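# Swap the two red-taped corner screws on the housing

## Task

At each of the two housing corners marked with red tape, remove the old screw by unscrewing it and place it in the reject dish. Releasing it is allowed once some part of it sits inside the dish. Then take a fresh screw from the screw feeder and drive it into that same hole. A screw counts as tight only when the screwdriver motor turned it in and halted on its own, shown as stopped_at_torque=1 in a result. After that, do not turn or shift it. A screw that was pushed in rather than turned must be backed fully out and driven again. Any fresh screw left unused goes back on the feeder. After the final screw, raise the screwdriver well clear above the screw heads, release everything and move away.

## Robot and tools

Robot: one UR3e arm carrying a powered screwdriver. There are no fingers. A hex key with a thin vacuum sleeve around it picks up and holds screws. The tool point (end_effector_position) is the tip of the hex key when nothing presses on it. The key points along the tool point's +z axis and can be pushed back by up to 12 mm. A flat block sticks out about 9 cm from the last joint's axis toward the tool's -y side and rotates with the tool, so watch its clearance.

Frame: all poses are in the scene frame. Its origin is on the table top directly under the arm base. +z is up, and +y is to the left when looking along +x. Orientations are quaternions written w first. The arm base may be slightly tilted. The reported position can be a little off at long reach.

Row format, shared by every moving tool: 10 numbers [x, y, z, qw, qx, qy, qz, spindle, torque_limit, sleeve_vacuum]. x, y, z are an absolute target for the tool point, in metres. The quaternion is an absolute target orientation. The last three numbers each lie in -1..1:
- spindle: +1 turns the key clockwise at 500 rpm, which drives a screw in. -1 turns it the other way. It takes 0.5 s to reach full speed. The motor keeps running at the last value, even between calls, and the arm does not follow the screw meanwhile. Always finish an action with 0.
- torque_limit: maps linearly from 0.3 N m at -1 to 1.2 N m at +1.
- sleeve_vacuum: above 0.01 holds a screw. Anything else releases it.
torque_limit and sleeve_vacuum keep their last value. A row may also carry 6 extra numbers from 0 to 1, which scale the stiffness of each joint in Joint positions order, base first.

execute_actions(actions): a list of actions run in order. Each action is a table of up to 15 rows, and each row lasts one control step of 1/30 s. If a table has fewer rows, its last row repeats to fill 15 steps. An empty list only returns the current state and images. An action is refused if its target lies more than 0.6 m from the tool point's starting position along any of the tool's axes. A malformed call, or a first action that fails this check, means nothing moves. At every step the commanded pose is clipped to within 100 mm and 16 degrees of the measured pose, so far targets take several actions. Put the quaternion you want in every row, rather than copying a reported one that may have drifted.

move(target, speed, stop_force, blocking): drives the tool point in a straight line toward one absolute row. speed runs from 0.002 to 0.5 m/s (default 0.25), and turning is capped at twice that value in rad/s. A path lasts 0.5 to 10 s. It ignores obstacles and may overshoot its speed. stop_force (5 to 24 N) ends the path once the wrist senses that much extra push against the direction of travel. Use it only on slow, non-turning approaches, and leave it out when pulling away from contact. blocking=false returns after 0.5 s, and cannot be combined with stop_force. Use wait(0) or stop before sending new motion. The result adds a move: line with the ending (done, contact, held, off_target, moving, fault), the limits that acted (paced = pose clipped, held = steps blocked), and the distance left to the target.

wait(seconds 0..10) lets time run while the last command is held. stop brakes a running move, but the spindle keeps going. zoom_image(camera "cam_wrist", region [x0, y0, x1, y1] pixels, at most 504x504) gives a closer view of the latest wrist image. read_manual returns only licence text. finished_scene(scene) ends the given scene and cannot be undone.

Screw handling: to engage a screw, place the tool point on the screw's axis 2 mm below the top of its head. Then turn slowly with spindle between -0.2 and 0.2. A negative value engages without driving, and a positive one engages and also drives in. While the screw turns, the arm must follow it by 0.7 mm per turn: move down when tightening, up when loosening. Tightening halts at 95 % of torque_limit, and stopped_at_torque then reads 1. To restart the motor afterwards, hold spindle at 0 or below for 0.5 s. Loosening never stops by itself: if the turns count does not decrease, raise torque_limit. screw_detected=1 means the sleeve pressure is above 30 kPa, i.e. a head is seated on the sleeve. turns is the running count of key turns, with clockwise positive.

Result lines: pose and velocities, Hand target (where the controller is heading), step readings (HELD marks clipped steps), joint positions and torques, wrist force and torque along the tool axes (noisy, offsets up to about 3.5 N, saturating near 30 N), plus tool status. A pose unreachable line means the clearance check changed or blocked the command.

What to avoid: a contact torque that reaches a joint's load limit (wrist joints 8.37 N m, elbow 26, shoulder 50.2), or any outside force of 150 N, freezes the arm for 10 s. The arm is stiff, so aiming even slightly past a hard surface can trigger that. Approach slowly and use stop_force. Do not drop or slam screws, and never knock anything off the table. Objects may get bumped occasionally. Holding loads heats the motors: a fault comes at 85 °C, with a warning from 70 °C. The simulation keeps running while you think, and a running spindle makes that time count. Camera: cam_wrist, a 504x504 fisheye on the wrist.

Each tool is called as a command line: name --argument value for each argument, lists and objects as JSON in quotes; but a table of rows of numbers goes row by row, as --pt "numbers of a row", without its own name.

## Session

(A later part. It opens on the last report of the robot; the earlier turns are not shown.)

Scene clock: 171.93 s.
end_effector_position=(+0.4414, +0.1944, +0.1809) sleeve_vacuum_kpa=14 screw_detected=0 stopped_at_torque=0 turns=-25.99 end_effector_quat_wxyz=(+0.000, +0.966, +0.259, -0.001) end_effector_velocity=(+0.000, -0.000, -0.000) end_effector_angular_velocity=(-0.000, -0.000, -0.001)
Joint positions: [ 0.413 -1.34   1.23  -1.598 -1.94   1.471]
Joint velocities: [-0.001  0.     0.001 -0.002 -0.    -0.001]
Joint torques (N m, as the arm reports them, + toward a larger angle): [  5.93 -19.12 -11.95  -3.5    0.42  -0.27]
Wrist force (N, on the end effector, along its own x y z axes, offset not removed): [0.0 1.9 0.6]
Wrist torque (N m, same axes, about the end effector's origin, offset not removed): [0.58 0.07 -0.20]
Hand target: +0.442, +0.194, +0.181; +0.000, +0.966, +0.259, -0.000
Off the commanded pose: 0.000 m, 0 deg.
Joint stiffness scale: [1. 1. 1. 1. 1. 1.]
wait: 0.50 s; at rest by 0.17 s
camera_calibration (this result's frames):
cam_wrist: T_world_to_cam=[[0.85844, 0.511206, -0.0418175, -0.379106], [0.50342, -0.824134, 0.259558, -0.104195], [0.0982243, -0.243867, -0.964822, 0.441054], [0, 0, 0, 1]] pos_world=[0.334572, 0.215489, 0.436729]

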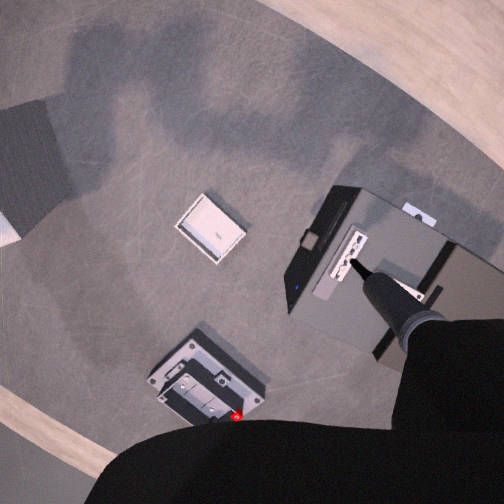

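execute_actions --actions '[[[0.442,0.1943,0.175,0,0.9659,0.2588,0,0,1,1]],[[0.442,0.1943,0.1715,0,0.9659,0.2588,0,0,1,1]],[[0.442,0.1943,0.1695,0,0.9659,0.2588,0,-0.1,1,1]],[[0.442,0.1943,0.1683,0,0.9659,0.2588,0,-0.1,1,1]],[[0.442,0.1943,0.1673,0,0.9659,0.2588,0,-0.1,1,1]],[[0.442,0.1943,0.1665,0,0.9659,0.2588,0,0,1,1]]]'

zoom_image --camera "cam_wrist" --region '[320, 226, 383, 289]'

Scene clock: 187.73 s.
end_effector_position=(+0.4421, +0.1945, +0.1668) sleeve_vacuum_kpa=40 screw_detected=1 stopped_at_torque=0 turns=-27.24 end_effector_quat_wxyz=(+0.000, +0.966, +0.259, +0.000) end_effector_velocity=(+0.001, -0.001, -0.000) end_effector_angular_velocity=(-0.001, -0.002, -0.001)
Joint positions: [ 0.398 -1.344  1.299 -1.67  -1.938  1.455]
Joint velocities: [-0.001 -0.     0.001 -0.003 -0.001 -0.001]
Joint torques (N m, as the arm reports them, + toward a larger angle): [  5.8  -18.76 -11.84  -3.49   0.27  -0.26]
Wrist force (N, on the end effector, along its own x y z axes, offset not removed): [0.1 2.7 -0.2]
Wrist torque (N m, same axes, about the end effector's origin, offset not removed): [0.80 0.00 -0.23]
Hand target: +0.442, +0.194, +0.167; +0.000, +0.966, +0.259, -0.000
Off the commanded pose: 0.000 m, 0 deg.
Joint stiffness scale: [1. 1. 1. 1. 1. 1.]
Step readings (end_effector_position; steps 1 to 15: 1st action; 16 to 30: 2nd action; 31 to 45: 3rd action; 46 to 60: 4th action; 61 to 75: 5th action; 76 to 90: 6th action):
0: (+0.4415, +0.1944, +0.1809)
1: (+0.4415, +0.1944, +0.1809)
2: (+0.4416, +0.1944, +0.1807)
4: (+0.4414, +0.1942, +0.1794)
8: (+0.4408, +0.1939, +0.1766)
15: (+0.4411, +0.1941, +0.1749)
16: (+0.4412, +0.1941, +0.1749)
17: (+0.4413, +0.1942, +0.1747)
19: (+0.4413, +0.1941, +0.1740)
23: (+0.4410, +0.1940, +0.1723)
30: (+0.4413, +0.1942, +0.1714)
31: (+0.4414, +0.1942, +0.1713)
32: (+0.4414, +0.1943, +0.1713)
34: (+0.4414, +0.1942, +0.1708)
38: (+0.4413, +0.1942, +0.1699)
45: (+0.4416, +0.1943, +0.1694)
46: (+0.4416, +0.1943, +0.1694)
47: (+0.4417, +0.1943, +0.1694)
49: (+0.4418, +0.1943, +0.1692)
53: (+0.4418, +0.1943, +0.1686)
60: (+0.4418, +0.1943, +0.1683)
61: (+0.4418, +0.1944, +0.1683)
62: (+0.4418, +0.1944, +0.1682)
64: (+0.4418, +0.1943, +0.1680)
68: (+0.4418, +0.1943, +0.1675)
75: (+0.4418, +0.1944, +0.1673)
76: (+0.4418, +0.1944, +0.1673)
77: (+0.4419, +0.1944, +0.1672)
79: (+0.4418, +0.1944, +0.1670)
83: (+0.4419, +0.1944, +0.1668)
90: end_effector_position above
camera_calibration (this result's frames):
cam_wrist: T_world_to_cam=[[0.858638, 0.510978, -0.0405168, -0.380556], [0.502875, -0.824434, 0.259664, -0.100543], [0.0992793, -0.243333, -0.964849, 0.426901], [0, 0, 0, 1]] pos_world=[0.334938, 0.215444, 0.422583]

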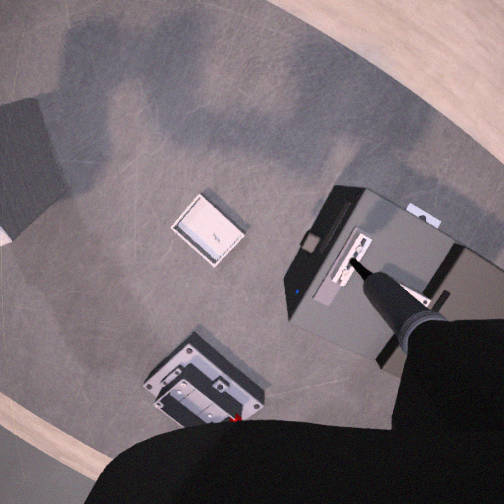

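Region (320, 226, 383, 289) of cam_wrist's 504x504 image, scaled by 8.000, with more detail than that image has.

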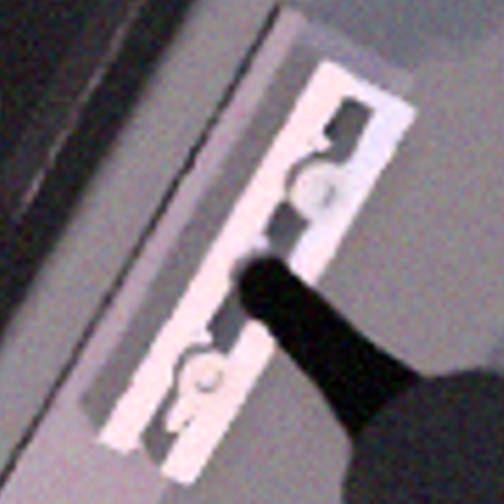

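move --target '[0.442,0.1943,0.197,0,0.9659,0.2588,0,0,1,1]' --speed 0.035

move --target '[0.482,-0.1234,0.107,0,0.9659,0.2588,0,0,1,1]' --speed 0.2

execute_actions --actions '[[[0.482,-0.1234,0.10,0,0.9659,0.2588,0,0,1,1]],[[0.482,-0.1234,0.095,0,0.9659,0.2588,0,0,1,1]],[[0.482,-0.1234,0.0925,0,0.9659,0.2588,0,0,1,1]]]'

zoom_image --camera "cam_wrist" --region '[320, 226, 383, 289]'

Scene clock: 201.67 s.
end_effector_position=(+0.4433, +0.1947, +0.1971) sleeve_vacuum_kpa=40 screw_detected=1 stopped_at_torque=0 turns=-27.24 end_effector_quat_wxyz=(-0.001, +0.966, +0.259, +0.002) end_effector_velocity=(-0.004, -0.001, +0.001) end_effector_angular_velocity=(-0.007, +0.015, +0.001)
Joint positions: [ 0.426 -1.334  1.152 -1.527 -1.94   1.484]
Joint velocities: [ 0.004  0.011 -0.034  0.042 -0.     0.009]
Joint torques (N m, as the arm reports them, + toward a larger angle): [  6.88 -18.19 -12.76  -3.25   0.18   0.06]
Wrist force (N, on the end effector, along its own x y z axes, offset not removed): [-0.9 2.2 1.2]
Wrist torque (N m, same axes, about the end effector's origin, offset not removed): [0.63 0.34 -0.25]
Hand target: +0.442, +0.194, +0.197; -0.000, +0.966, +0.259, +0.000
Off the commanded pose: 0.001 m, 0 deg.
Joint stiffness scale: [1. 1. 1. 1. 1. 1.]
move: done
camera_calibration (this result's frames):
cam_wrist: T_world_to_cam=[[0.859105, 0.510568, -0.0354931, -0.381653], [0.501387, -0.825682, 0.258572, -0.107717], [0.102713, -0.239936, -0.96534, 0.453999], [0, 0, 0, 1]] pos_world=[0.335257, 0.214851, 0.45257]

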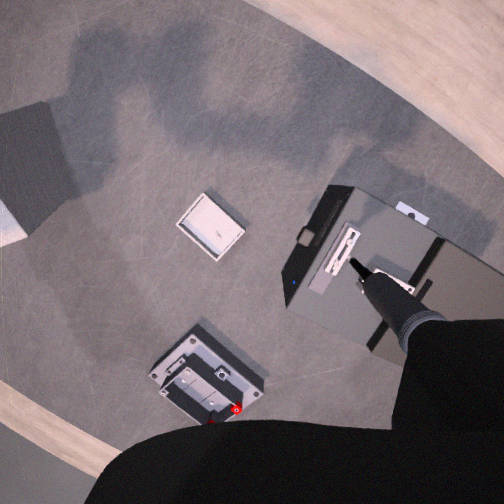

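Scene clock: 204.30 s.
end_effector_position=(+0.4807, -0.1241, +0.1070) sleeve_vacuum_kpa=40 screw_detected=1 stopped_at_torque=0 turns=-27.24 end_effector_quat_wxyz=(+0.001, +0.966, +0.257, -0.002) end_effector_velocity=(+0.002, +0.003, +0.000) end_effector_angular_velocity=(+0.011, -0.007, +0.013)
Joint positions: [-0.643 -1.607  1.49  -1.841 -1.64   0.431]
Joint velocities: [-0.007  0.001 -0.    -0.     0.015 -0.019]
Joint torques (N m, as the arm reports them, + toward a larger angle): [  3.41 -17.47 -12.89  -3.14   0.98  -0.06]
Wrist force (N, on the end effector, along its own x y z axes, offset not removed): [0.2 1.8 0.9]
Wrist torque (N m, same axes, about the end effector's origin, offset not removed): [0.48 0.04 -0.23]
Hand target: +0.482, -0.124, +0.107; +0.000, +0.966, +0.259, -0.000
Off the commanded pose: 0.001 m, 0 deg.
Joint stiffness scale: [1. 1. 1. 1. 1. 1.]
move: done
camera_calibration (this result's frames):
cam_wrist: T_world_to_cam=[[0.859942, 0.508493, -0.043979, -0.253922], [0.501341, -0.825398, 0.259566, -0.366403], [0.0956873, -0.24526, -0.964723, 0.289321], [0, 0, 0, 1]] pos_world=[0.374367, -0.102352, 0.363054]

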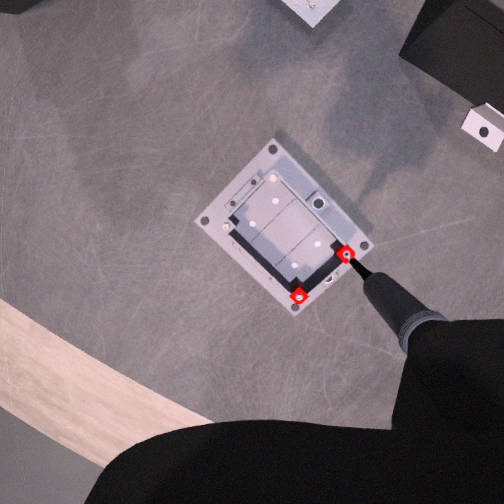

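Scene clock: 205.80 s.
end_effector_position=(+0.4819, -0.1233, +0.0933) sleeve_vacuum_kpa=40 screw_detected=1 stopped_at_torque=0 turns=-27.24 end_effector_quat_wxyz=(+0.000, +0.966, +0.259, -0.000) end_effector_velocity=(+0.001, -0.000, -0.001) end_effector_angular_velocity=(-0.002, -0.004, +0.000)
Joint positions: [-0.645 -1.589  1.534 -1.903 -1.636  0.426]
Joint velocities: [ 0.     0.001  0.005 -0.01   0.001 -0.   ]
Joint torques (N m, as the arm reports them, + toward a larger angle): [  3.45 -17.59 -12.11  -3.04   1.05  -0.29]
Wrist force (N, on the end effector, along its own x y z axes, offset not removed): [0.4 1.0 2.3]
Wrist torque (N m, same axes, about the end effector's origin, offset not removed): [0.28 0.10 -0.16]
Hand target: +0.482, -0.123, +0.093; -0.000, +0.966, +0.259, -0.000
Off the commanded pose: 0.001 m, 0 deg.
Joint stiffness scale: [1. 1. 1. 1. 1. 1.]
Step readings (end_effector_position; steps 1 to 15: 1st action; 16 to 30: 2nd action; 31 to 45: 3rd action):
0: (+0.4807, -0.1241, +0.1070)
1: (+0.4808, -0.1240, +0.1070)
2: (+0.4810, -0.1240, +0.1069)
4: (+0.4812, -0.1237, +0.1057)
8: (+0.4808, -0.1229, +0.1026)
15: (+0.4814, -0.1230, +0.1009)
16: (+0.4815, -0.1231, +0.1008)
17: (+0.4817, -0.1231, +0.1006)
19: (+0.4816, -0.1231, +0.0995)
23: (+0.4812, -0.1228, +0.0971)
30: (+0.4816, -0.1231, +0.0959)
31: (+0.4817, -0.1231, +0.0958)
32: (+0.4818, -0.1232, +0.0957)
34: (+0.4818, -0.1232, +0.0951)
38: (+0.4817, -0.1231, +0.0939)
45: end_effector_position above
camera_calibration (this result's frames):
cam_wrist: T_world_to_cam=[[0.858732, 0.51078, -0.0410184, -0.255434], [0.502845, -0.824567, 0.259299, -0.363408], [0.0986222, -0.243294, -0.964926, 0.275026], [0, 0, 0, 1]] pos_world=[0.374964, -0.102271, 0.349133]

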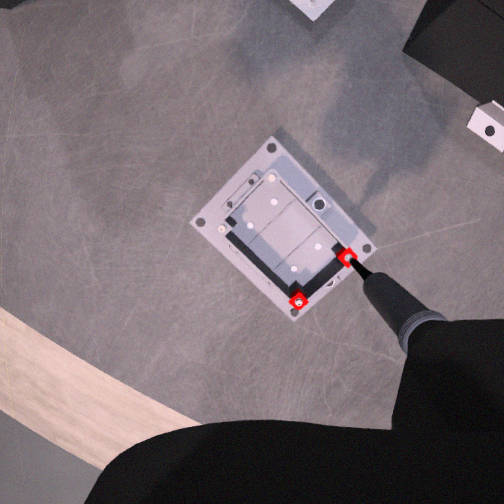

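Region (320, 226, 383, 289) of cam_wrist's 504x504 image, scaled by 8.000, with more detail than that image has.

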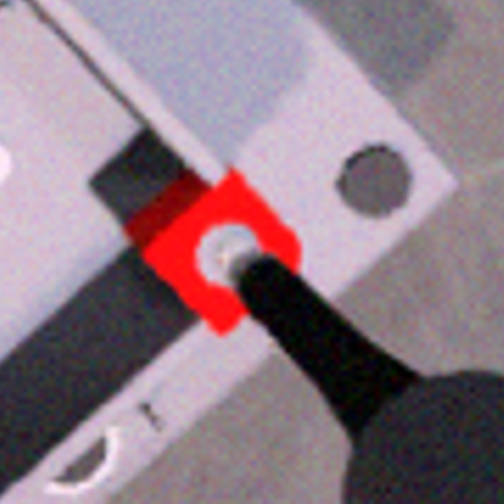

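execute_actions --actions '[[[0.4819,-0.1236,0.091,0,0.9659,0.2588,0,0,0.5,1]],[[0.4819,-0.1236,0.0895,0,0.9659,0.2588,0,0,0.5,1]],[[0.4818,-0.1236,0.0885,0,0.9659,0.2588,0,0.15,0.5,1]],[[0.4817,-0.1235,0.0876,0,0.9659,0.2588,0,0.2,0.5,1]],[[0.4816,-0.1234,0.0868,0,0.9659,0.2588,0,0.2,0.5,1],[0.4816,-0.1234,0.0868,0,0.9659,0.2588,0,0.2,0.5,1],[0.4816,-0.1234,0.0868,0,0.9659,0.2588,0,0.2,0.5,1],[0.4816,-0.1234,0.0868,0,0.9659,0.2588,0,0.2,0.5,1],[0.4816,-0.1234,0.0868,0,0.9659,0.2588,0,0.2,0.5,1],[0.4816,-0.1234,0.0868,0,0.9659,0.2588,0,0.2,0.5,1],[0.4816,-0.1234,0.0868,0,0.9659,0.2588,0,0.2,0.5,1],[0.4816,-0.1234,0.0868,0,0.9659,0.2588,0,0.2,0.5,1],[0.4816,-0.1234,0.0868,0,0.9659,0.2588,0,0.2,0.5,1],[0.4816,-0.1234,0.0868,0,0.9659,0.2588,0,0.2,0.5,1],[0.4816,-0.1234,0.0868,0,0.9659,0.2588,0,0,0.5,1]]]'

Scene clock: 220.03 s.
end_effector_position=(+0.4824, -0.1238, +0.0887) sleeve_vacuum_kpa=39 screw_detected=1 stopped_at_torque=0 turns=-25.25 end_effector_quat_wxyz=(+0.002, +0.966, +0.259, +0.001) end_effector_velocity=(-0.000, +0.000, -0.001) end_effector_angular_velocity=(+0.000, +0.000, +0.001)
Joint positions: [-0.647 -1.585  1.553 -1.929 -1.636  0.423]
Joint velocities: [ 0.     0.     0.003 -0.003 -0.    -0.   ]
Joint torques (N m, as the arm reports them, + toward a larger angle): [  3.5  -16.74 -11.35  -3.34   1.    -0.11]
Wrist force (N, on the end effector, along its own x y z axes, offset not removed): [-3.5 1.9 -2.1]
Wrist torque (N m, same axes, about the end effector's origin, offset not removed): [0.80 0.70 -0.24]
Hand target: +0.482, -0.123, +0.087; -0.000, +0.966, +0.259, -0.000
Off the commanded pose: 0.002 m, 0 deg.
Joint stiffness scale: [1. 1. 1. 1. 1. 1.]
Step readings (end_effector_position; steps 1 to 15: 1st action; 16 to 30: 2nd action; 31 to 45: 3rd action; 46 to 60: 4th action; 61 to 75: 5th action):
0: (+0.4823, -0.1235, +0.0933)
1: (+0.4823, -0.1235, +0.0933)
2: (+0.4823, -0.1235, +0.0932)
4: (+0.4822, -0.1235, +0.0929)
8: (+0.4819, -0.1235, +0.0922)
15: (+0.4820, -0.1236, +0.0918)
16: (+0.4820, -0.1236, +0.0918)
17: (+0.4821, -0.1236, +0.0917)
19: (+0.4820, -0.1236, +0.0914)
23: (+0.4819, -0.1235, +0.0907)
30: (+0.4821, -0.1237, +0.0904)
31: (+0.4821, -0.1237, +0.0904)
32: (+0.4821, -0.1237, +0.0903)
34: (+0.4821, -0.1238, +0.0902)
38: (+0.4822, -0.1239, +0.0900)
45: (+0.4823, -0.1238, +0.0898)
46: (+0.4823, -0.1238, +0.0898)
47: (+0.4823, -0.1238, +0.0898)
49: (+0.4823, -0.1238, +0.0897)
53: (+0.4823, -0.1238, +0.0895)
60: (+0.4823, -0.1238, +0.0893)
61: (+0.4823, -0.1238, +0.0892)
62: (+0.4823, -0.1238, +0.0892)
64: (+0.4823, -0.1238, +0.0891)
68: (+0.4823, -0.1238, +0.0889)
75: end_effector_position above
camera_calibration (this result's frames):
cam_wrist: T_world_to_cam=[[0.858609, 0.511096, -0.0396396, -0.255732], [0.502506, -0.823841, 0.262247, -0.362894], [0.101377, -0.245087, -0.964186, 0.268789], [0, 0, 0, 1]] pos_world=[0.374682, -0.102386, 0.344193]

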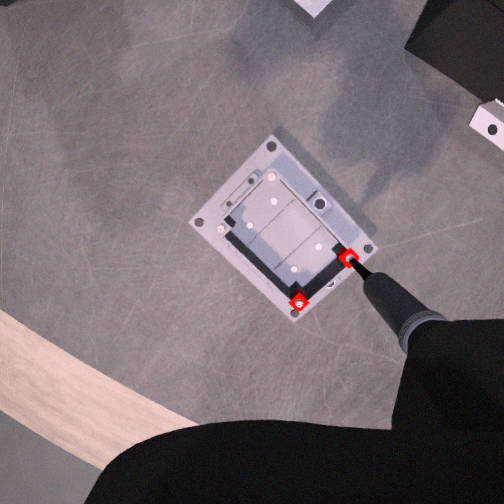

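execute_actions --actions '[[[0.4816,-0.1234,0.085,0,0.9659,0.2588,0,0.7,0.5,1]],[[0.4816,-0.1234,0.083,0,0.9659,0.2588,0,0.7,0.5,1]],[[0.4816,-0.1234,0.081,0,0.9659,0.2588,0,0.7,0.5,1]],[[0.4816,-0.1234,0.0792,0,0.9659,0.2588,0,0.6,0.5,1]],[[0.4816,-0.1234,0.0785,0,0.9659,0.2588,0,0.4,0.5,1]]]'

wait --seconds 0.3

Scene clock: 231.30 s.
end_effector_position=(+0.4823, -0.1238, +0.0804) sleeve_vacuum_kpa=40 screw_detected=1 stopped_at_torque=1 turns=-14.01 end_effector_quat_wxyz=(+0.002, +0.966, +0.260, +0.001) end_effector_velocity=(+0.000, -0.000, -0.000) end_effector_angular_velocity=(-0.001, -0.000, -0.000)
Joint positions: [-0.649 -1.574  1.577 -1.965 -1.635  0.42 ]
Joint velocities: [ 0.     0.     0.001 -0.002 -0.    -0.   ]
Joint torques (N m, as the arm reports them, + toward a larger angle): [  2.53 -16.82 -10.93  -3.37   1.03  -0.04]
Wrist force (N, on the end effector, along its own x y z axes, offset not removed): [-2.2 -0.6 -1.9]
Wrist torque (N m, same axes, about the end effector's origin, offset not removed): [0.06 0.30 -0.21]
Hand target: +0.482, -0.123, +0.079; -0.000, +0.966, +0.259, -0.000
Off the commanded pose: 0.002 m, 0 deg.
Joint stiffness scale: [1. 1. 1. 1. 1. 1.]
Step readings (end_effector_position; steps 1 to 15: 1st action; 16 to 30: 2nd action; 31 to 45: 3rd action; 46 to 60: 4th action; 61 to 75: 5th action):
0: (+0.4824, -0.1238, +0.0887)
1: (+0.4824, -0.1238, +0.0886)
2: (+0.4824, -0.1238, +0.0886)
4: (+0.4823, -0.1238, +0.0882)
8: (+0.4823, -0.1238, +0.0876)
15: (+0.4823, -0.1238, +0.0870)
16: (+0.4823, -0.1238, +0.0870)
17: (+0.4823, -0.1238, +0.0869)
19: (+0.4823, -0.1238, +0.0864)
23: (+0.4823, -0.1238, +0.0856)
30: (+0.4823, -0.1238, +0.0850)
31: (+0.4823, -0.1238, +0.0850)
32: (+0.4823, -0.1238, +0.0849)
34: (+0.4823, -0.1238, +0.0844)
38: (+0.4823, -0.1238, +0.0836)
45: (+0.4823, -0.1238, +0.0830)
46: (+0.4823, -0.1238, +0.0830)
47: (+0.4823, -0.1238, +0.0828)
49: (+0.4823, -0.1238, +0.0824)
53: (+0.4823, -0.1238, +0.0817)
60: (+0.4823, -0.1238, +0.0812)
61: (+0.4823, -0.1238, +0.0812)
62: (+0.4823, -0.1238, +0.0811)
64: (+0.4823, -0.1238, +0.0809)
68: (+0.4823, -0.1238, +0.0806)
75: end_effector_position above
camera_calibration (this result's frames):
cam_wrist: T_world_to_cam=[[0.85792, 0.512233, -0.0398805, -0.255495], [0.503644, -0.823108, 0.262366, -0.361135], [0.101566, -0.245174, -0.964144, 0.260706], [0, 0, 0, 1]] pos_world=[0.374598, -0.102462, 0.335918]

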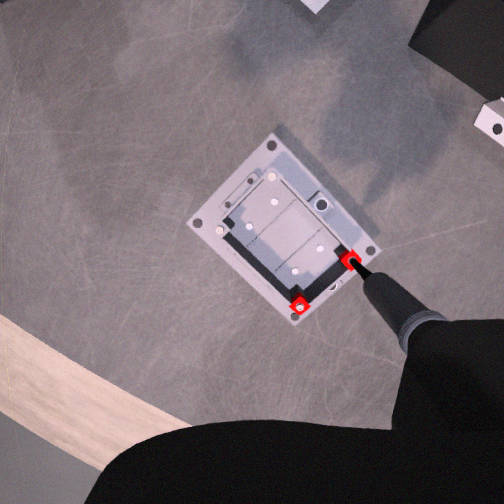

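Scene clock: 231.60 s.
end_effector_position=(+0.4823, -0.1238, +0.0804) sleeve_vacuum_kpa=40 screw_detected=1 stopped_at_torque=1 turns=-14.01 end_effector_quat_wxyz=(+0.002, +0.966, +0.260, +0.001) end_effector_velocity=(+0.000, -0.001, +0.000) end_effector_angular_velocity=(-0.001, -0.001, -0.001)
Joint positions: [-0.649 -1.574  1.577 -1.965 -1.635  0.42 ]
Joint velocities: [-0.001 -0.    -0.001 -0.001  0.001  0.   ]
Joint torques (N m, as the arm reports them, + toward a larger angle): [  2.74 -16.12 -11.2   -3.39   1.     0.  ]
Wrist force (N, on the end effector, along its own x y z axes, offset not removed): [-2.5 1.5 -1.0]
Wrist torque (N m, same axes, about the end effector's origin, offset not removed): [0.69 0.52 -0.20]
Hand target: +0.482, -0.123, +0.079; -0.000, +0.966, +0.259, -0.000
Off the commanded pose: 0.002 m, 0 deg.
Joint stiffness scale: [1. 1. 1. 1. 1. 1.]
wait: 0.30 s; at rest by 0.17 s
camera_calibration (this result's frames):
cam_wrist: T_world_to_cam=[[0.857925, 0.512226, -0.0398595, -0.255506], [0.503627, -0.823102, 0.262416, -0.361127], [0.101608, -0.245207, -0.964131, 0.260639], [0, 0, 0, 1]] pos_world=[0.374596, -0.102457, 0.335872]

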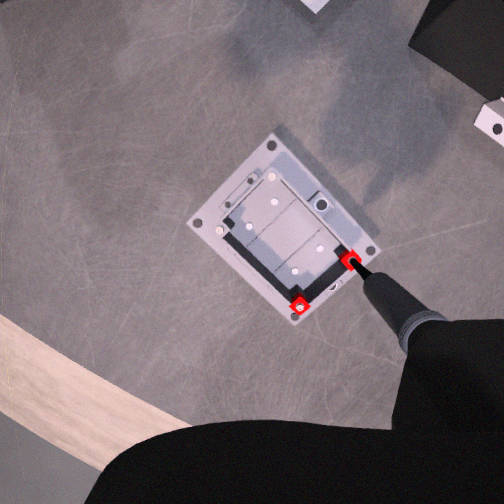

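move --target '[0.482,-0.1237,0.092,0,0.9659,0.2588,0,0,1,0]' --speed 0.015

move --target '[0.4655,-0.1878,0.099,0,0.9659,0.2588,0,0,1,0]' --speed 0.1

wait --seconds 0.6

zoom_image --camera "cam_wrist" --region '[320, 226, 383, 289]'

Scene clock: 242.37 s.
end_effector_position=(+0.4822, -0.1245, +0.0910) sleeve_vacuum_kpa=0 screw_detected=0 stopped_at_torque=1 turns=-14.01 end_effector_quat_wxyz=(+0.001, +0.966, +0.259, +0.000) end_effector_velocity=(-0.003, +0.002, +0.002) end_effector_angular_velocity=(+0.006, +0.009, -0.001)
Joint positions: [-0.649 -1.586  1.54  -1.914 -1.635  0.422]
Joint velocities: [ 0.    -0.001 -0.015  0.027 -0.001  0.002]
Joint torques (N m, as the arm reports them, + toward a larger angle): [  4.56 -18.98 -12.34  -2.63   0.81   0.21]
Wrist force (N, on the end effector, along its own x y z axes, offset not removed): [-0.7 1.8 1.4]
Wrist torque (N m, same axes, about the end effector's origin, offset not removed): [0.46 0.32 -0.19]
Hand target: +0.482, -0.124, +0.092; +0.000, +0.966, +0.259, +0.000
Off the commanded pose: 0.001 m, 0 deg.
Joint stiffness scale: [1. 1. 1. 1. 1. 1.]
move: done
camera_calibration (this result's frames):
cam_wrist: T_world_to_cam=[[0.858588, 0.511062, -0.0405169, -0.255097], [0.502856, -0.824138, 0.260638, -0.364052], [0.0998106, -0.244155, -0.964586, 0.271738], [0, 0, 0, 1]] pos_world=[0.374967, -0.103312, 0.346665]

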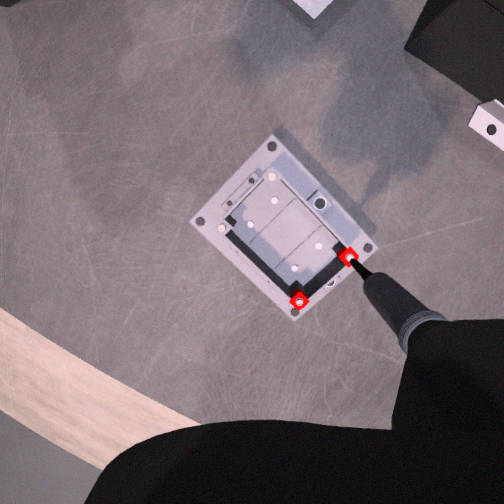

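Scene clock: 243.60 s.
end_effector_position=(+0.4657, -0.1889, +0.0992) sleeve_vacuum_kpa=0 screw_detected=0 stopped_at_torque=1 turns=-14.01 end_effector_quat_wxyz=(+0.003, +0.967, +0.257, -0.000) end_effector_velocity=(-0.001, +0.004, +0.001) end_effector_angular_velocity=(+0.019, +0.000, +0.023)
Joint positions: [-0.851 -1.593  1.455 -1.83  -1.56   0.24 ]
Joint velocities: [-0.012  0.007 -0.019  0.025  0.017 -0.033]
Joint torques (N m, as the arm reports them, + toward a larger angle): [  2.2  -17.86 -12.29  -2.63   1.01  -0.33]
Wrist force (N, on the end effector, along its own x y z axes, offset not removed): [-0.1 1.7 0.8]
Wrist torque (N m, same axes, about the end effector's origin, offset not removed): [0.49 0.09 -0.26]
Hand target: +0.465, -0.188, +0.099; +0.000, +0.966, +0.259, +0.000
Off the commanded pose: 0.001 m, 0 deg.
Joint stiffness scale: [1. 1. 1. 1. 1. 1.]
move: done
camera_calibration (this result's frames):
cam_wrist: T_world_to_cam=[[0.861074, 0.506689, -0.042638, -0.209444], [0.498872, -0.825606, 0.263632, -0.40965], [0.0983774, -0.248278, -0.96368, 0.265386], [0, 0, 0, 1]] pos_world=[0.358602, -0.166197, 0.354814]

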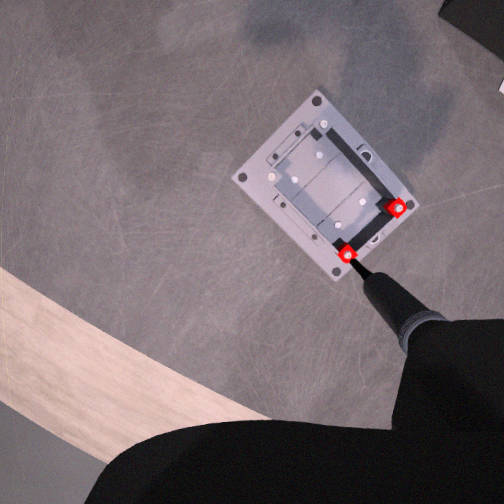

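Scene clock: 244.20 s.
end_effector_position=(+0.4656, -0.1878, +0.0993) sleeve_vacuum_kpa=0 screw_detected=0 stopped_at_torque=1 turns=-14.01 end_effector_quat_wxyz=(+0.001, +0.966, +0.259, +0.000) end_effector_velocity=(-0.000, -0.000, -0.000) end_effector_angular_velocity=(+0.000, +0.000, -0.000)
Joint positions: [-0.853 -1.592  1.453 -1.825 -1.557  0.234]
Joint velocities: [-0.001  0.    -0.001  0.001  0.    -0.001]
Joint torques (N m, as the arm reports them, + toward a larger angle): [  2.21 -17.93 -12.78  -2.71   0.95  -0.23]
Wrist force (N, on the end effector, along its own x y z axes, offset not removed): [0.8 3.1 1.0]
Wrist torque (N m, same axes, about the end effector's origin, offset not removed): [0.92 -0.16 -0.36]
Hand target: +0.465, -0.188, +0.099; +0.000, +0.966, +0.259, +0.000
Off the commanded pose: 0.000 m, 0 deg.
Joint stiffness scale: [1. 1. 1. 1. 1. 1.]
wait: 0.60 s; at rest by 0.17 s
camera_calibration (this result's frames):
cam_wrist: T_world_to_cam=[[0.85882, 0.510648, -0.0408246, -0.208241], [0.502549, -0.824373, 0.260486, -0.409906], [0.0993619, -0.244227, -0.964614, 0.266166], [0, 0, 0, 1]] pos_world=[0.358393, -0.166572, 0.355021]

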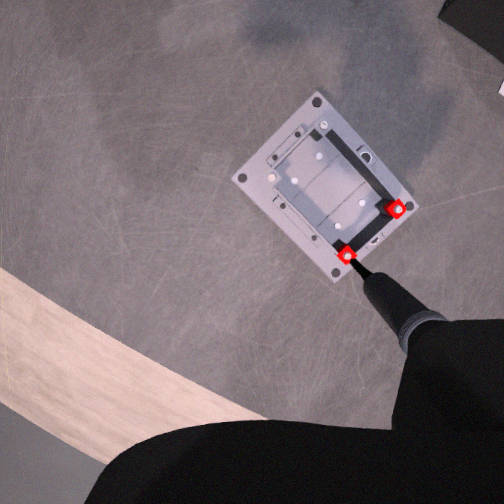

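Region (320, 226, 383, 289) of cam_wrist's 504x504 image, scaled by 8.000, with more detail than that image has.

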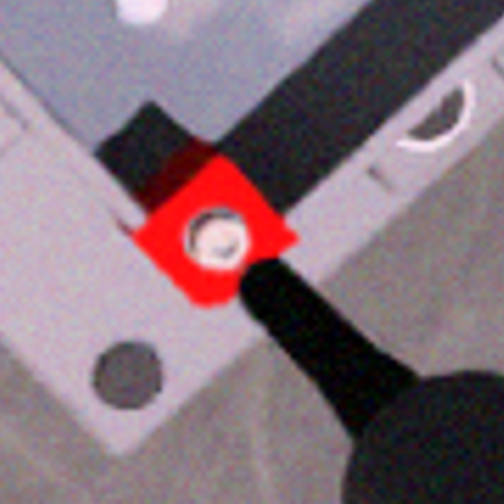

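execute_actions --actions '[[[0.465,-0.1873,0.091,0,0.9659,0.2588,0,0,1,1]],[[0.465,-0.1873,0.085,0,0.9659,0.2588,0,0,1,1]],[[0.465,-0.1873,0.083,0,0.9659,0.2588,0,0,1,1]],[[0.465,-0.1873,0.0818,0,0.9659,0.2588,0,-0.1,1,1]],[[0.465,-0.1873,0.081,0,0.9659,0.2588,0,-0.1,1,1]],[[0.465,-0.1873,0.0802,0,0.9659,0.2588,0,-0.1,1,1]],[[0.465,-0.1873,0.0796,0,0.9659,0.2588,0,0,1,1]]]'

zoom_image --camera "cam_wrist" --region '[320, 226, 383, 289]'

Scene clock: 256.63 s.
end_effector_position=(+0.4656, -0.1880, +0.0811) sleeve_vacuum_kpa=40 screw_detected=1 stopped_at_torque=1 turns=-15.25 end_effector_quat_wxyz=(+0.001, +0.966, +0.259, +0.001) end_effector_velocity=(+0.000, -0.000, -0.000) end_effector_angular_velocity=(-0.000, -0.001, -0.000)
Joint positions: [-0.853 -1.571  1.513 -1.907 -1.557  0.234]
Joint velocities: [-0.    -0.     0.001 -0.001  0.     0.   ]
Joint torques (N m, as the arm reports them, + toward a larger angle): [  3.46 -16.8  -11.05  -3.12   1.    -0.1 ]
Wrist force (N, on the end effector, along its own x y z axes, offset not removed): [-0.7 -0.5 -2.7]
Wrist torque (N m, same axes, about the end effector's origin, offset not removed): [0.10 0.12 -0.08]
Hand target: +0.465, -0.187, +0.080; -0.000, +0.966, +0.259, -0.000
Off the commanded pose: 0.002 m, 0 deg.
Joint stiffness scale: [1. 1. 1. 1. 1. 1.]
Step readings (end_effector_position; steps 1 to 15: 1st action; 16 to 30: 2nd action; 31 to 45: 3rd action; 46 to 60: 4th action; 61 to 75: 5th action; 76 to 90: 6th action; 91 to 105: 7th action):
0: (+0.4656, -0.1878, +0.0993)
1: (+0.4656, -0.1878, +0.0993)
2: (+0.4656, -0.1878, +0.0991)
4: (+0.4654, -0.1876, +0.0977)
8: (+0.4644, -0.1866, +0.0941)
15: (+0.4645, -0.1868, +0.0920)
16: (+0.4646, -0.1869, +0.0918)
17: (+0.4647, -0.1870, +0.0916)
19: (+0.4646, -0.1869, +0.0902)
23: (+0.4641, -0.1865, +0.0873)
30: (+0.4645, -0.1870, +0.0858)
31: (+0.4646, -0.1871, +0.0858)
32: (+0.4647, -0.1871, +0.0857)
34: (+0.4648, -0.1872, +0.0852)
38: (+0.4647, -0.1872, +0.0842)
45: (+0.4649, -0.1874, +0.0837)
46: (+0.4649, -0.1874, +0.0837)
47: (+0.4650, -0.1875, +0.0837)
49: (+0.4650, -0.1875, +0.0834)
53: (+0.4651, -0.1875, +0.0830)
60: (+0.4653, -0.1878, +0.0828)
61: (+0.4653, -0.1878, +0.0827)
62: (+0.4653, -0.1878, +0.0827)
64: (+0.4654, -0.1879, +0.0826)
68: (+0.4656, -0.1880, +0.0826)
75: (+0.4654, -0.1878, +0.0820)
76: (+0.4654, -0.1878, +0.0819)
77: (+0.4654, -0.1878, +0.0819)
79: (+0.4654, -0.1878, +0.0817)
83: (+0.4654, -0.1879, +0.0814)
90: (+0.4655, -0.1880, +0.0814)
91: (+0.4655, -0.1880, +0.0814)
92: (+0.4655, -0.1880, +0.0814)
94: (+0.4655, -0.1880, +0.0813)
98: (+0.4656, -0.1880, +0.0812)
105: end_effector_position above
camera_calibration (this result's frames):
cam_wrist: T_world_to_cam=[[0.858784, 0.51076, -0.0401904, -0.208903], [0.502375, -0.824093, 0.261706, -0.405294], [0.100548, -0.244939, -0.96431, 0.247883], [0, 0, 0, 1]] pos_world=[0.358088, -0.166584, 0.336708]

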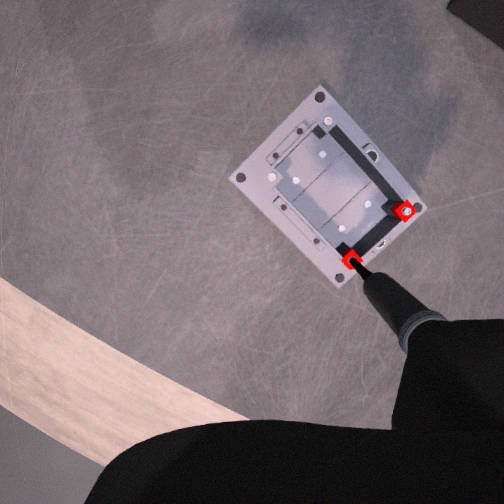

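Region (320, 226, 383, 289) of cam_wrist's 504x504 image, scaled by 8.000, with more detail than that image has.

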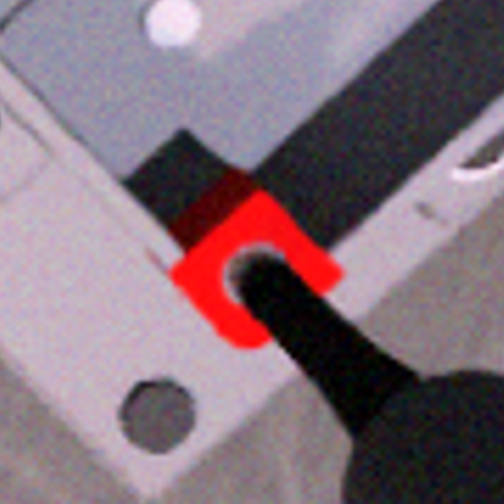

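move --target '[0.4652,-0.1877,0.093,0,0.9659,0.2588,0,-0.9,1,1]' --speed 0.0048

move --target '[0.4652,-0.1877,0.115,0,0.9659,0.2588,0,0,1,1]' --speed 0.035

Scene clock: 267.90 s.
end_effector_position=(+0.4653, -0.1875, +0.0921) sleeve_vacuum_kpa=40 screw_detected=1 stopped_at_torque=1 turns=-33.93 end_effector_quat_wxyz=(-0.000, +0.966, +0.259, -0.000) end_effector_velocity=(-0.000, +0.001, +0.002) end_effector_angular_velocity=(+0.003, +0.001, +0.001)
Joint positions: [-0.853 -1.583  1.475 -1.854 -1.557  0.234]
Joint velocities: [ 0.001 -0.002 -0.008  0.013  0.001 -0.   ]
Joint torques (N m, as the arm reports them, + toward a larger angle): [  2.44 -19.26 -12.66  -2.62   1.02  -0.24]
Wrist force (N, on the end effector, along its own x y z axes, offset not removed): [0.7 2.0 1.3]
Wrist torque (N m, same axes, about the end effector's origin, offset not removed): [0.58 -0.04 -0.15]
Hand target: +0.465, -0.188, +0.093; +0.000, +0.966, +0.259, +0.000
Off the commanded pose: 0.001 m, 0 deg.
Joint stiffness scale: [1. 1. 1. 1. 1. 1.]
move: done
camera_calibration (this result's frames):
cam_wrist: T_world_to_cam=[[0.8586, 0.511025, -0.0407336, -0.208347], [0.503054, -0.824572, 0.258878, -0.407732], [0.0987054, -0.242764, -0.965051, 0.259941], [0, 0, 0, 1]] pos_world=[0.358341, -0.16663, 0.347923]

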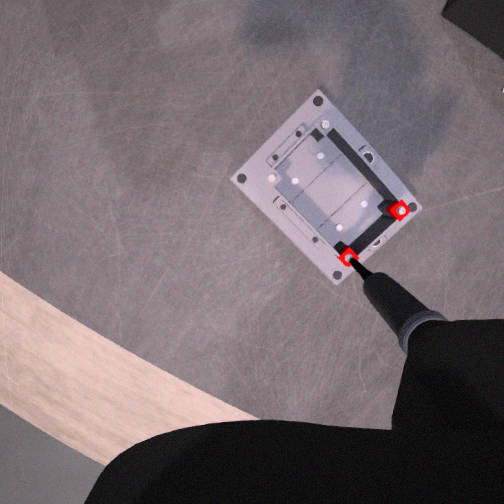

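Scene clock: 269.03 s.
end_effector_position=(+0.4658, -0.1881, +0.1143) sleeve_vacuum_kpa=40 screw_detected=1 stopped_at_torque=1 turns=-33.93 end_effector_quat_wxyz=(+0.001, +0.966, +0.259, +0.000) end_effector_velocity=(-0.003, +0.003, +0.003) end_effector_angular_velocity=(+0.009, +0.009, +0.000)
Joint positions: [-0.854 -1.606  1.401 -1.76  -1.557  0.233]
Joint velocities: [-0.     0.    -0.018  0.031 -0.001 -0.001]
Joint torques (N m, as the arm reports them, + toward a larger angle): [  2.69 -18.6  -12.46  -2.57   0.98  -0.21]
Wrist force (N, on the end effector, along its own x y z axes, offset not removed): [-0.2 2.0 1.3]
Wrist torque (N m, same axes, about the end effector's origin, offset not removed): [0.54 0.13 -0.21]
Hand target: +0.465, -0.188, +0.115; +0.000, +0.966, +0.259, +0.000
Off the commanded pose: 0.001 m, 0 deg.
Joint stiffness scale: [1. 1. 1. 1. 1. 1.]
move: done
camera_calibration (this result's frames):
cam_wrist: T_world_to_cam=[[0.858803, 0.510718, -0.0403064, -0.207772], [0.502404, -0.824199, 0.261315, -0.414154], [0.100238, -0.244668, -0.964412, 0.280014], [0, 0, 0, 1]] pos_world=[0.35844, -0.166722, 0.369899]

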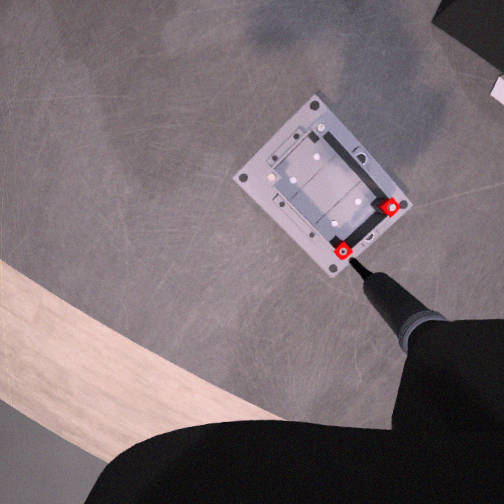

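move --target '[0.293,0.114,0.06,0,0.9659,0.2588,0,0,1,1]' --speed 0.2

Scene clock: 279.03 s.
end_effector_position=(+0.2923, +0.1154, +0.0598) sleeve_vacuum_kpa=40 screw_detected=1 stopped_at_torque=1 turns=-33.93 end_effector_quat_wxyz=(-0.002, +0.965, +0.261, -0.000) end_effector_velocity=(+0.002, -0.004, +0.000) end_effector_angular_velocity=(-0.014, -0.002, -0.018)
Joint positions: [ 0.114 -2.005  2.493 -2.3   -1.879  1.156]
Joint velocities: [ 0.012  0.013 -0.01  -0.    -0.017  0.029]
Joint torques (N m, as the arm reports them, + toward a larger angle): [  3.81  -7.49 -10.41  -3.48   0.32   0.04]
Wrist force (N, on the end effector, along its own x y z axes, offset not removed): [0.8 1.3 0.1]
Wrist torque (N m, same axes, about the end effector's origin, offset not removed): [0.31 -0.27 -0.20]
Hand target: +0.293, +0.114, +0.060; -0.000, +0.966, +0.259, +0.000
Off the commanded pose: 0.002 m, 0 deg.
Joint stiffness scale: [1. 1. 1. 1. 1. 1.]
move: done
camera_calibration (this result's frames):
cam_wrist: T_world_to_cam=[[0.856459, 0.514647, -0.0401949, -0.215658], [0.50676, -0.823386, 0.255404, -0.0636042], [0.0983468, -0.239112, -0.965999, 0.319143], [0, 0, 0, 1]] pos_world=[0.185548, 0.134928, 0.315868]

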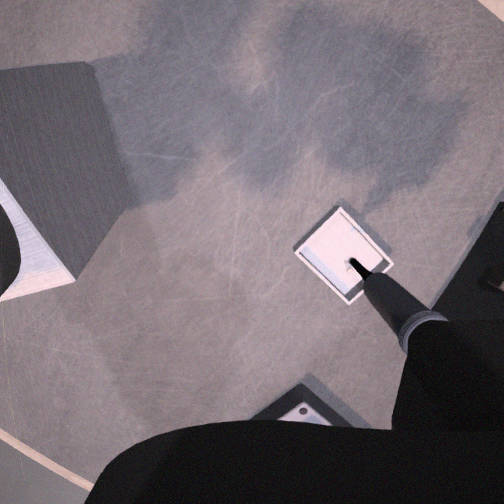

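move --target '[0.293,0.114,0.021,0,0.9659,0.2588,0,0,1,1]' --speed 0.05

execute_actions --actions '[[[0.293,0.114,0.021,0,0.9659,0.2588,0,0,1,0]]]'

move --target '[0.345,0.14,0.18,0,0.9659,0.2588,0,0,1,0]' --speed 0.18

move --target '[0.442,0.207,0.186,0,0.9659,0.2588,0,0,1,0]' --speed 0.15

wait --seconds 0.7

zoom_image --camera "cam_wrist" --region '[320, 226, 383, 289]'

Scene clock: 292.60 s.
end_effector_position=(+0.2924, +0.1138, +0.0212) sleeve_vacuum_kpa=40 screw_detected=1 stopped_at_torque=1 turns=-33.93 end_effector_quat_wxyz=(+0.000, +0.966, +0.259, -0.001) end_effector_velocity=(+0.005, +0.000, +0.001) end_effector_angular_velocity=(+0.001, -0.016, -0.001)
Joint positions: [ 0.048 -1.834  2.622 -2.619 -1.867  1.093]
Joint velocities: [-0.001  0.006  0.009 -0.032  0.001 -0.005]
Joint torques (N m, as the arm reports them, + toward a larger angle): [ 3.08 -7.02 -7.23 -3.54  0.62 -0.28]
Wrist force (N, on the end effector, along its own x y z axes, offset not removed): [-1.4 0.9 0.2]
Wrist torque (N m, same axes, about the end effector's origin, offset not removed): [0.27 0.45 -0.16]
Hand target: +0.293, +0.114, +0.021; +0.000, +0.966, +0.259, -0.000
Off the commanded pose: 0.001 m, 0 deg.
Joint stiffness scale: [1. 1. 1. 1. 1. 1.]
move: done
camera_calibration (this result's frames):
cam_wrist: T_world_to_cam=[[0.858593, 0.510857, -0.0429344, -0.216621], [0.503453, -0.824416, 0.258598, -0.0541142], [0.0967105, -0.243646, -0.96503, 0.282397], [0, 0, 0, 1]] pos_world=[0.185922, 0.134854, 0.277215]

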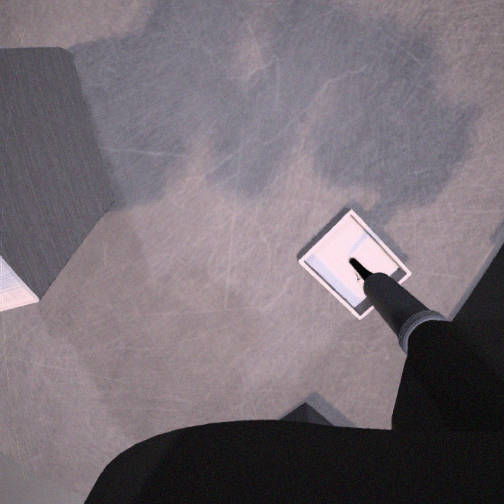

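Scene clock: 293.10 s.
end_effector_position=(+0.2935, +0.1138, +0.0215) sleeve_vacuum_kpa=0 screw_detected=0 stopped_at_torque=1 turns=-33.93 end_effector_quat_wxyz=(+0.000, +0.966, +0.259, +0.001) end_effector_velocity=(+0.001, +0.000, +0.000) end_effector_angular_velocity=(+0.001, -0.002, -0.001)
Joint positions: [ 0.048 -1.833  2.624 -2.625 -1.866  1.092]
Joint velocities: [-0.001  0.    -0.    -0.002  0.001 -0.   ]
Joint torques (N m, as the arm reports them, + toward a larger angle): [ 2.2  -7.05 -7.55 -3.42  0.6  -0.28]
Wrist force (N, on the end effector, along its own x y z axes, offset not removed): [0.8 2.1 1.5]
Wrist torque (N m, same axes, about the end effector's origin, offset not removed): [0.65 -0.12 -0.24]
Hand target: +0.293, +0.114, +0.021; +0.000, +0.966, +0.259, -0.000
Off the commanded pose: 0.001 m, 0 deg.
Joint stiffness scale: [1. 1. 1. 1. 1. 1.]
Step readings (end_effector_position):
0: (+0.2924, +0.1138, +0.0212)
1: (+0.2925, +0.1138, +0.0212)
2: (+0.2927, +0.1138, +0.0213)
4: (+0.2929, +0.1138, +0.0213)
8: (+0.2933, +0.1138, +0.0214)
15: end_effector_position above
camera_calibration (this result's frames):
cam_wrist: T_world_to_cam=[[0.858923, 0.510556, -0.039792, -0.217734], [0.502256, -0.824692, 0.260041, -0.0543611], [0.0999495, -0.243341, -0.964777, 0.281612], [0, 0, 0, 1]] pos_world=[0.186173, 0.134862, 0.277165]

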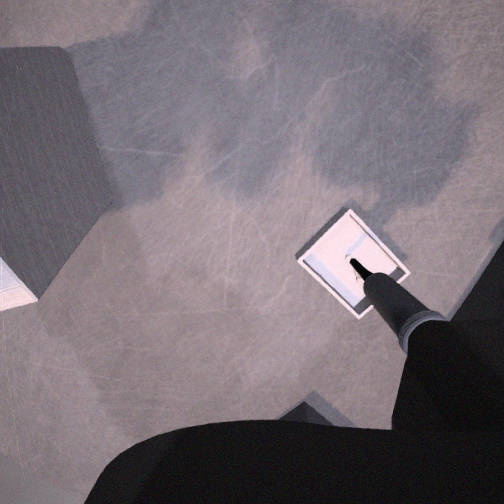

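Scene clock: 295.33 s.
end_effector_position=(+0.3461, +0.1409, +0.1802) sleeve_vacuum_kpa=0 screw_detected=0 stopped_at_torque=1 turns=-33.93 end_effector_quat_wxyz=(-0.001, +0.966, +0.260, +0.003) end_effector_velocity=(-0.004, -0.002, -0.001) end_effector_angular_velocity=(-0.012, +0.019, -0.008)
Joint positions: [ 0.37  -1.825  1.777 -1.683 -1.931  1.422]
Joint velocities: [ 0.007  0.019 -0.03   0.037 -0.006  0.024]
Joint torques (N m, as the arm reports them, + toward a larger angle): [  4.84 -11.15 -12.37  -3.09   0.09   0.16]
Wrist force (N, on the end effector, along its own x y z axes, offset not removed): [1.4 0.1 1.3]
Wrist torque (N m, same axes, about the end effector's origin, offset not removed): [0.05 -0.30 -0.06]
Hand target: +0.345, +0.140, +0.180; -0.000, +0.966, +0.259, +0.000
Off the commanded pose: 0.001 m, 0 deg.
Joint stiffness scale: [1. 1. 1. 1. 1. 1.]
move: done
camera_calibration (this result's frames):
cam_wrist: T_world_to_cam=[[0.857993, 0.512468, -0.035005, -0.271186], [0.503159, -0.824784, 0.257996, -0.0996834], [0.103343, -0.238972, -0.965512, 0.434384], [0, 0, 0, 1]] pos_world=[0.237941, 0.160562, 0.435628]

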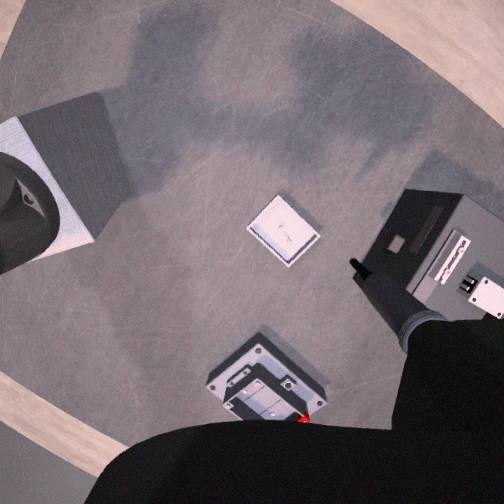

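Scene clock: 296.90 s.
end_effector_position=(+0.4433, +0.2078, +0.1859) sleeve_vacuum_kpa=0 screw_detected=0 stopped_at_torque=1 turns=-33.93 end_effector_quat_wxyz=(-0.002, +0.966, +0.259, +0.004) end_effector_velocity=(-0.000, -0.003, +0.002) end_effector_angular_velocity=(-0.019, +0.023, -0.004)
Joint positions: [ 0.444 -1.307  1.184 -1.584 -1.942  1.5  ]
Joint velocities: [ 0.006  0.046 -0.097  0.084 -0.008  0.022]
Joint torques (N m, as the arm reports them, + toward a larger angle): [  7.73 -17.57 -12.3   -3.13  -0.04   0.17]
Wrist force (N, on the end effector, along its own x y z axes, offset not removed): [-0.9 0.5 1.4]
Wrist torque (N m, same axes, about the end effector's origin, offset not removed): [0.07 0.37 -0.09]
Hand target: +0.442, +0.207, +0.186; -0.000, +0.966, +0.259, +0.000
Off the commanded pose: 0.002 m, 1 deg.
Joint stiffness scale: [1. 1. 1. 1. 1. 1.]
move: done
camera_calibration (this result's frames):
cam_wrist: T_world_to_cam=[[0.858765, 0.511412, -0.0313265, -0.389493], [0.501291, -0.825977, 0.257816, -0.0937227], [0.105975, -0.237107, -0.965686, 0.444306], [0, 0, 0, 1]] pos_world=[0.33438, 0.227127, 0.441022]

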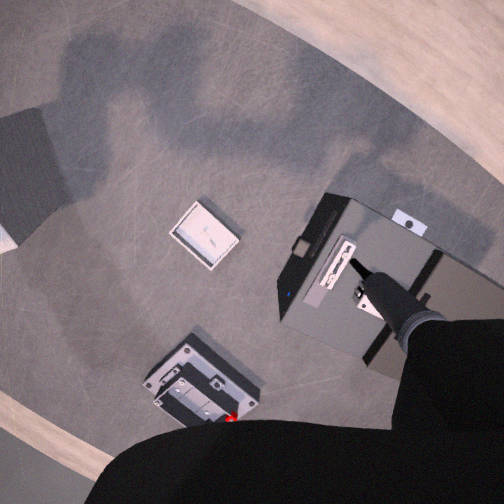

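Scene clock: 297.60 s.
end_effector_position=(+0.4423, +0.2069, +0.1860) sleeve_vacuum_kpa=0 screw_detected=0 stopped_at_torque=1 turns=-33.93 end_effector_quat_wxyz=(-0.001, +0.966, +0.259, +0.001) end_effector_velocity=(-0.000, -0.001, -0.000) end_effector_angular_velocity=(-0.002, +0.000, +0.000)
Joint positions: [ 0.445 -1.3    1.168 -1.566 -1.943  1.505]
Joint velocities: [ 0.     0.    -0.001  0.002 -0.001  0.   ]
Joint torques (N m, as the arm reports them, + toward a larger angle): [  7.29 -17.55 -12.48  -3.04   0.1    0.09]
Wrist force (N, on the end effector, along its own x y z axes, offset not removed): [-0.3 1.2 1.2]
Wrist torque (N m, same axes, about the end effector's origin, offset not removed): [0.29 0.23 -0.15]
Hand target: +0.442, +0.207, +0.186; -0.000, +0.966, +0.259, +0.000
Off the commanded pose: 0.000 m, 0 deg.
Joint stiffness scale: [1. 1. 1. 1. 1. 1.]
wait: 0.70 s; at rest by 0.17 s
camera_calibration (this result's frames):
cam_wrist: T_world_to_cam=[[0.858875, 0.510718, -0.0387256, -0.386699], [0.502337, -0.825196, 0.258282, -0.0947475], [0.0999529, -0.241285, -0.965293, 0.447725], [0, 0, 0, 1]] pos_world=[0.33497, 0.227338, 0.441683]

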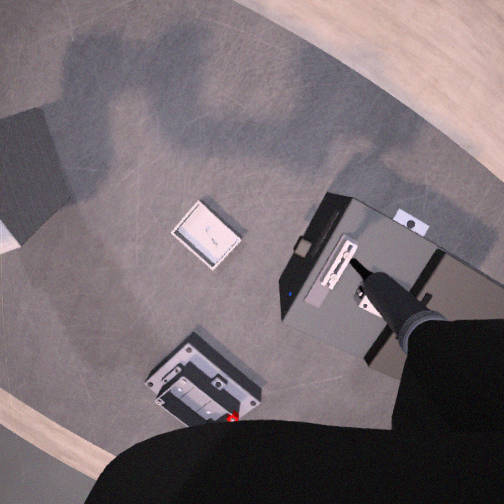

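Region (320, 226, 383, 289) of cam_wrist's 504x504 image, scaled by 8.000, with more detail than that image has.

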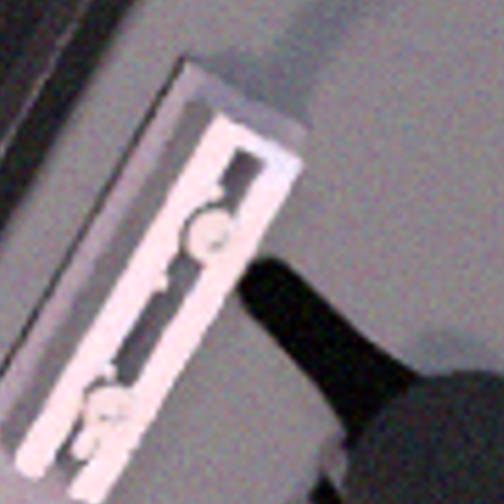

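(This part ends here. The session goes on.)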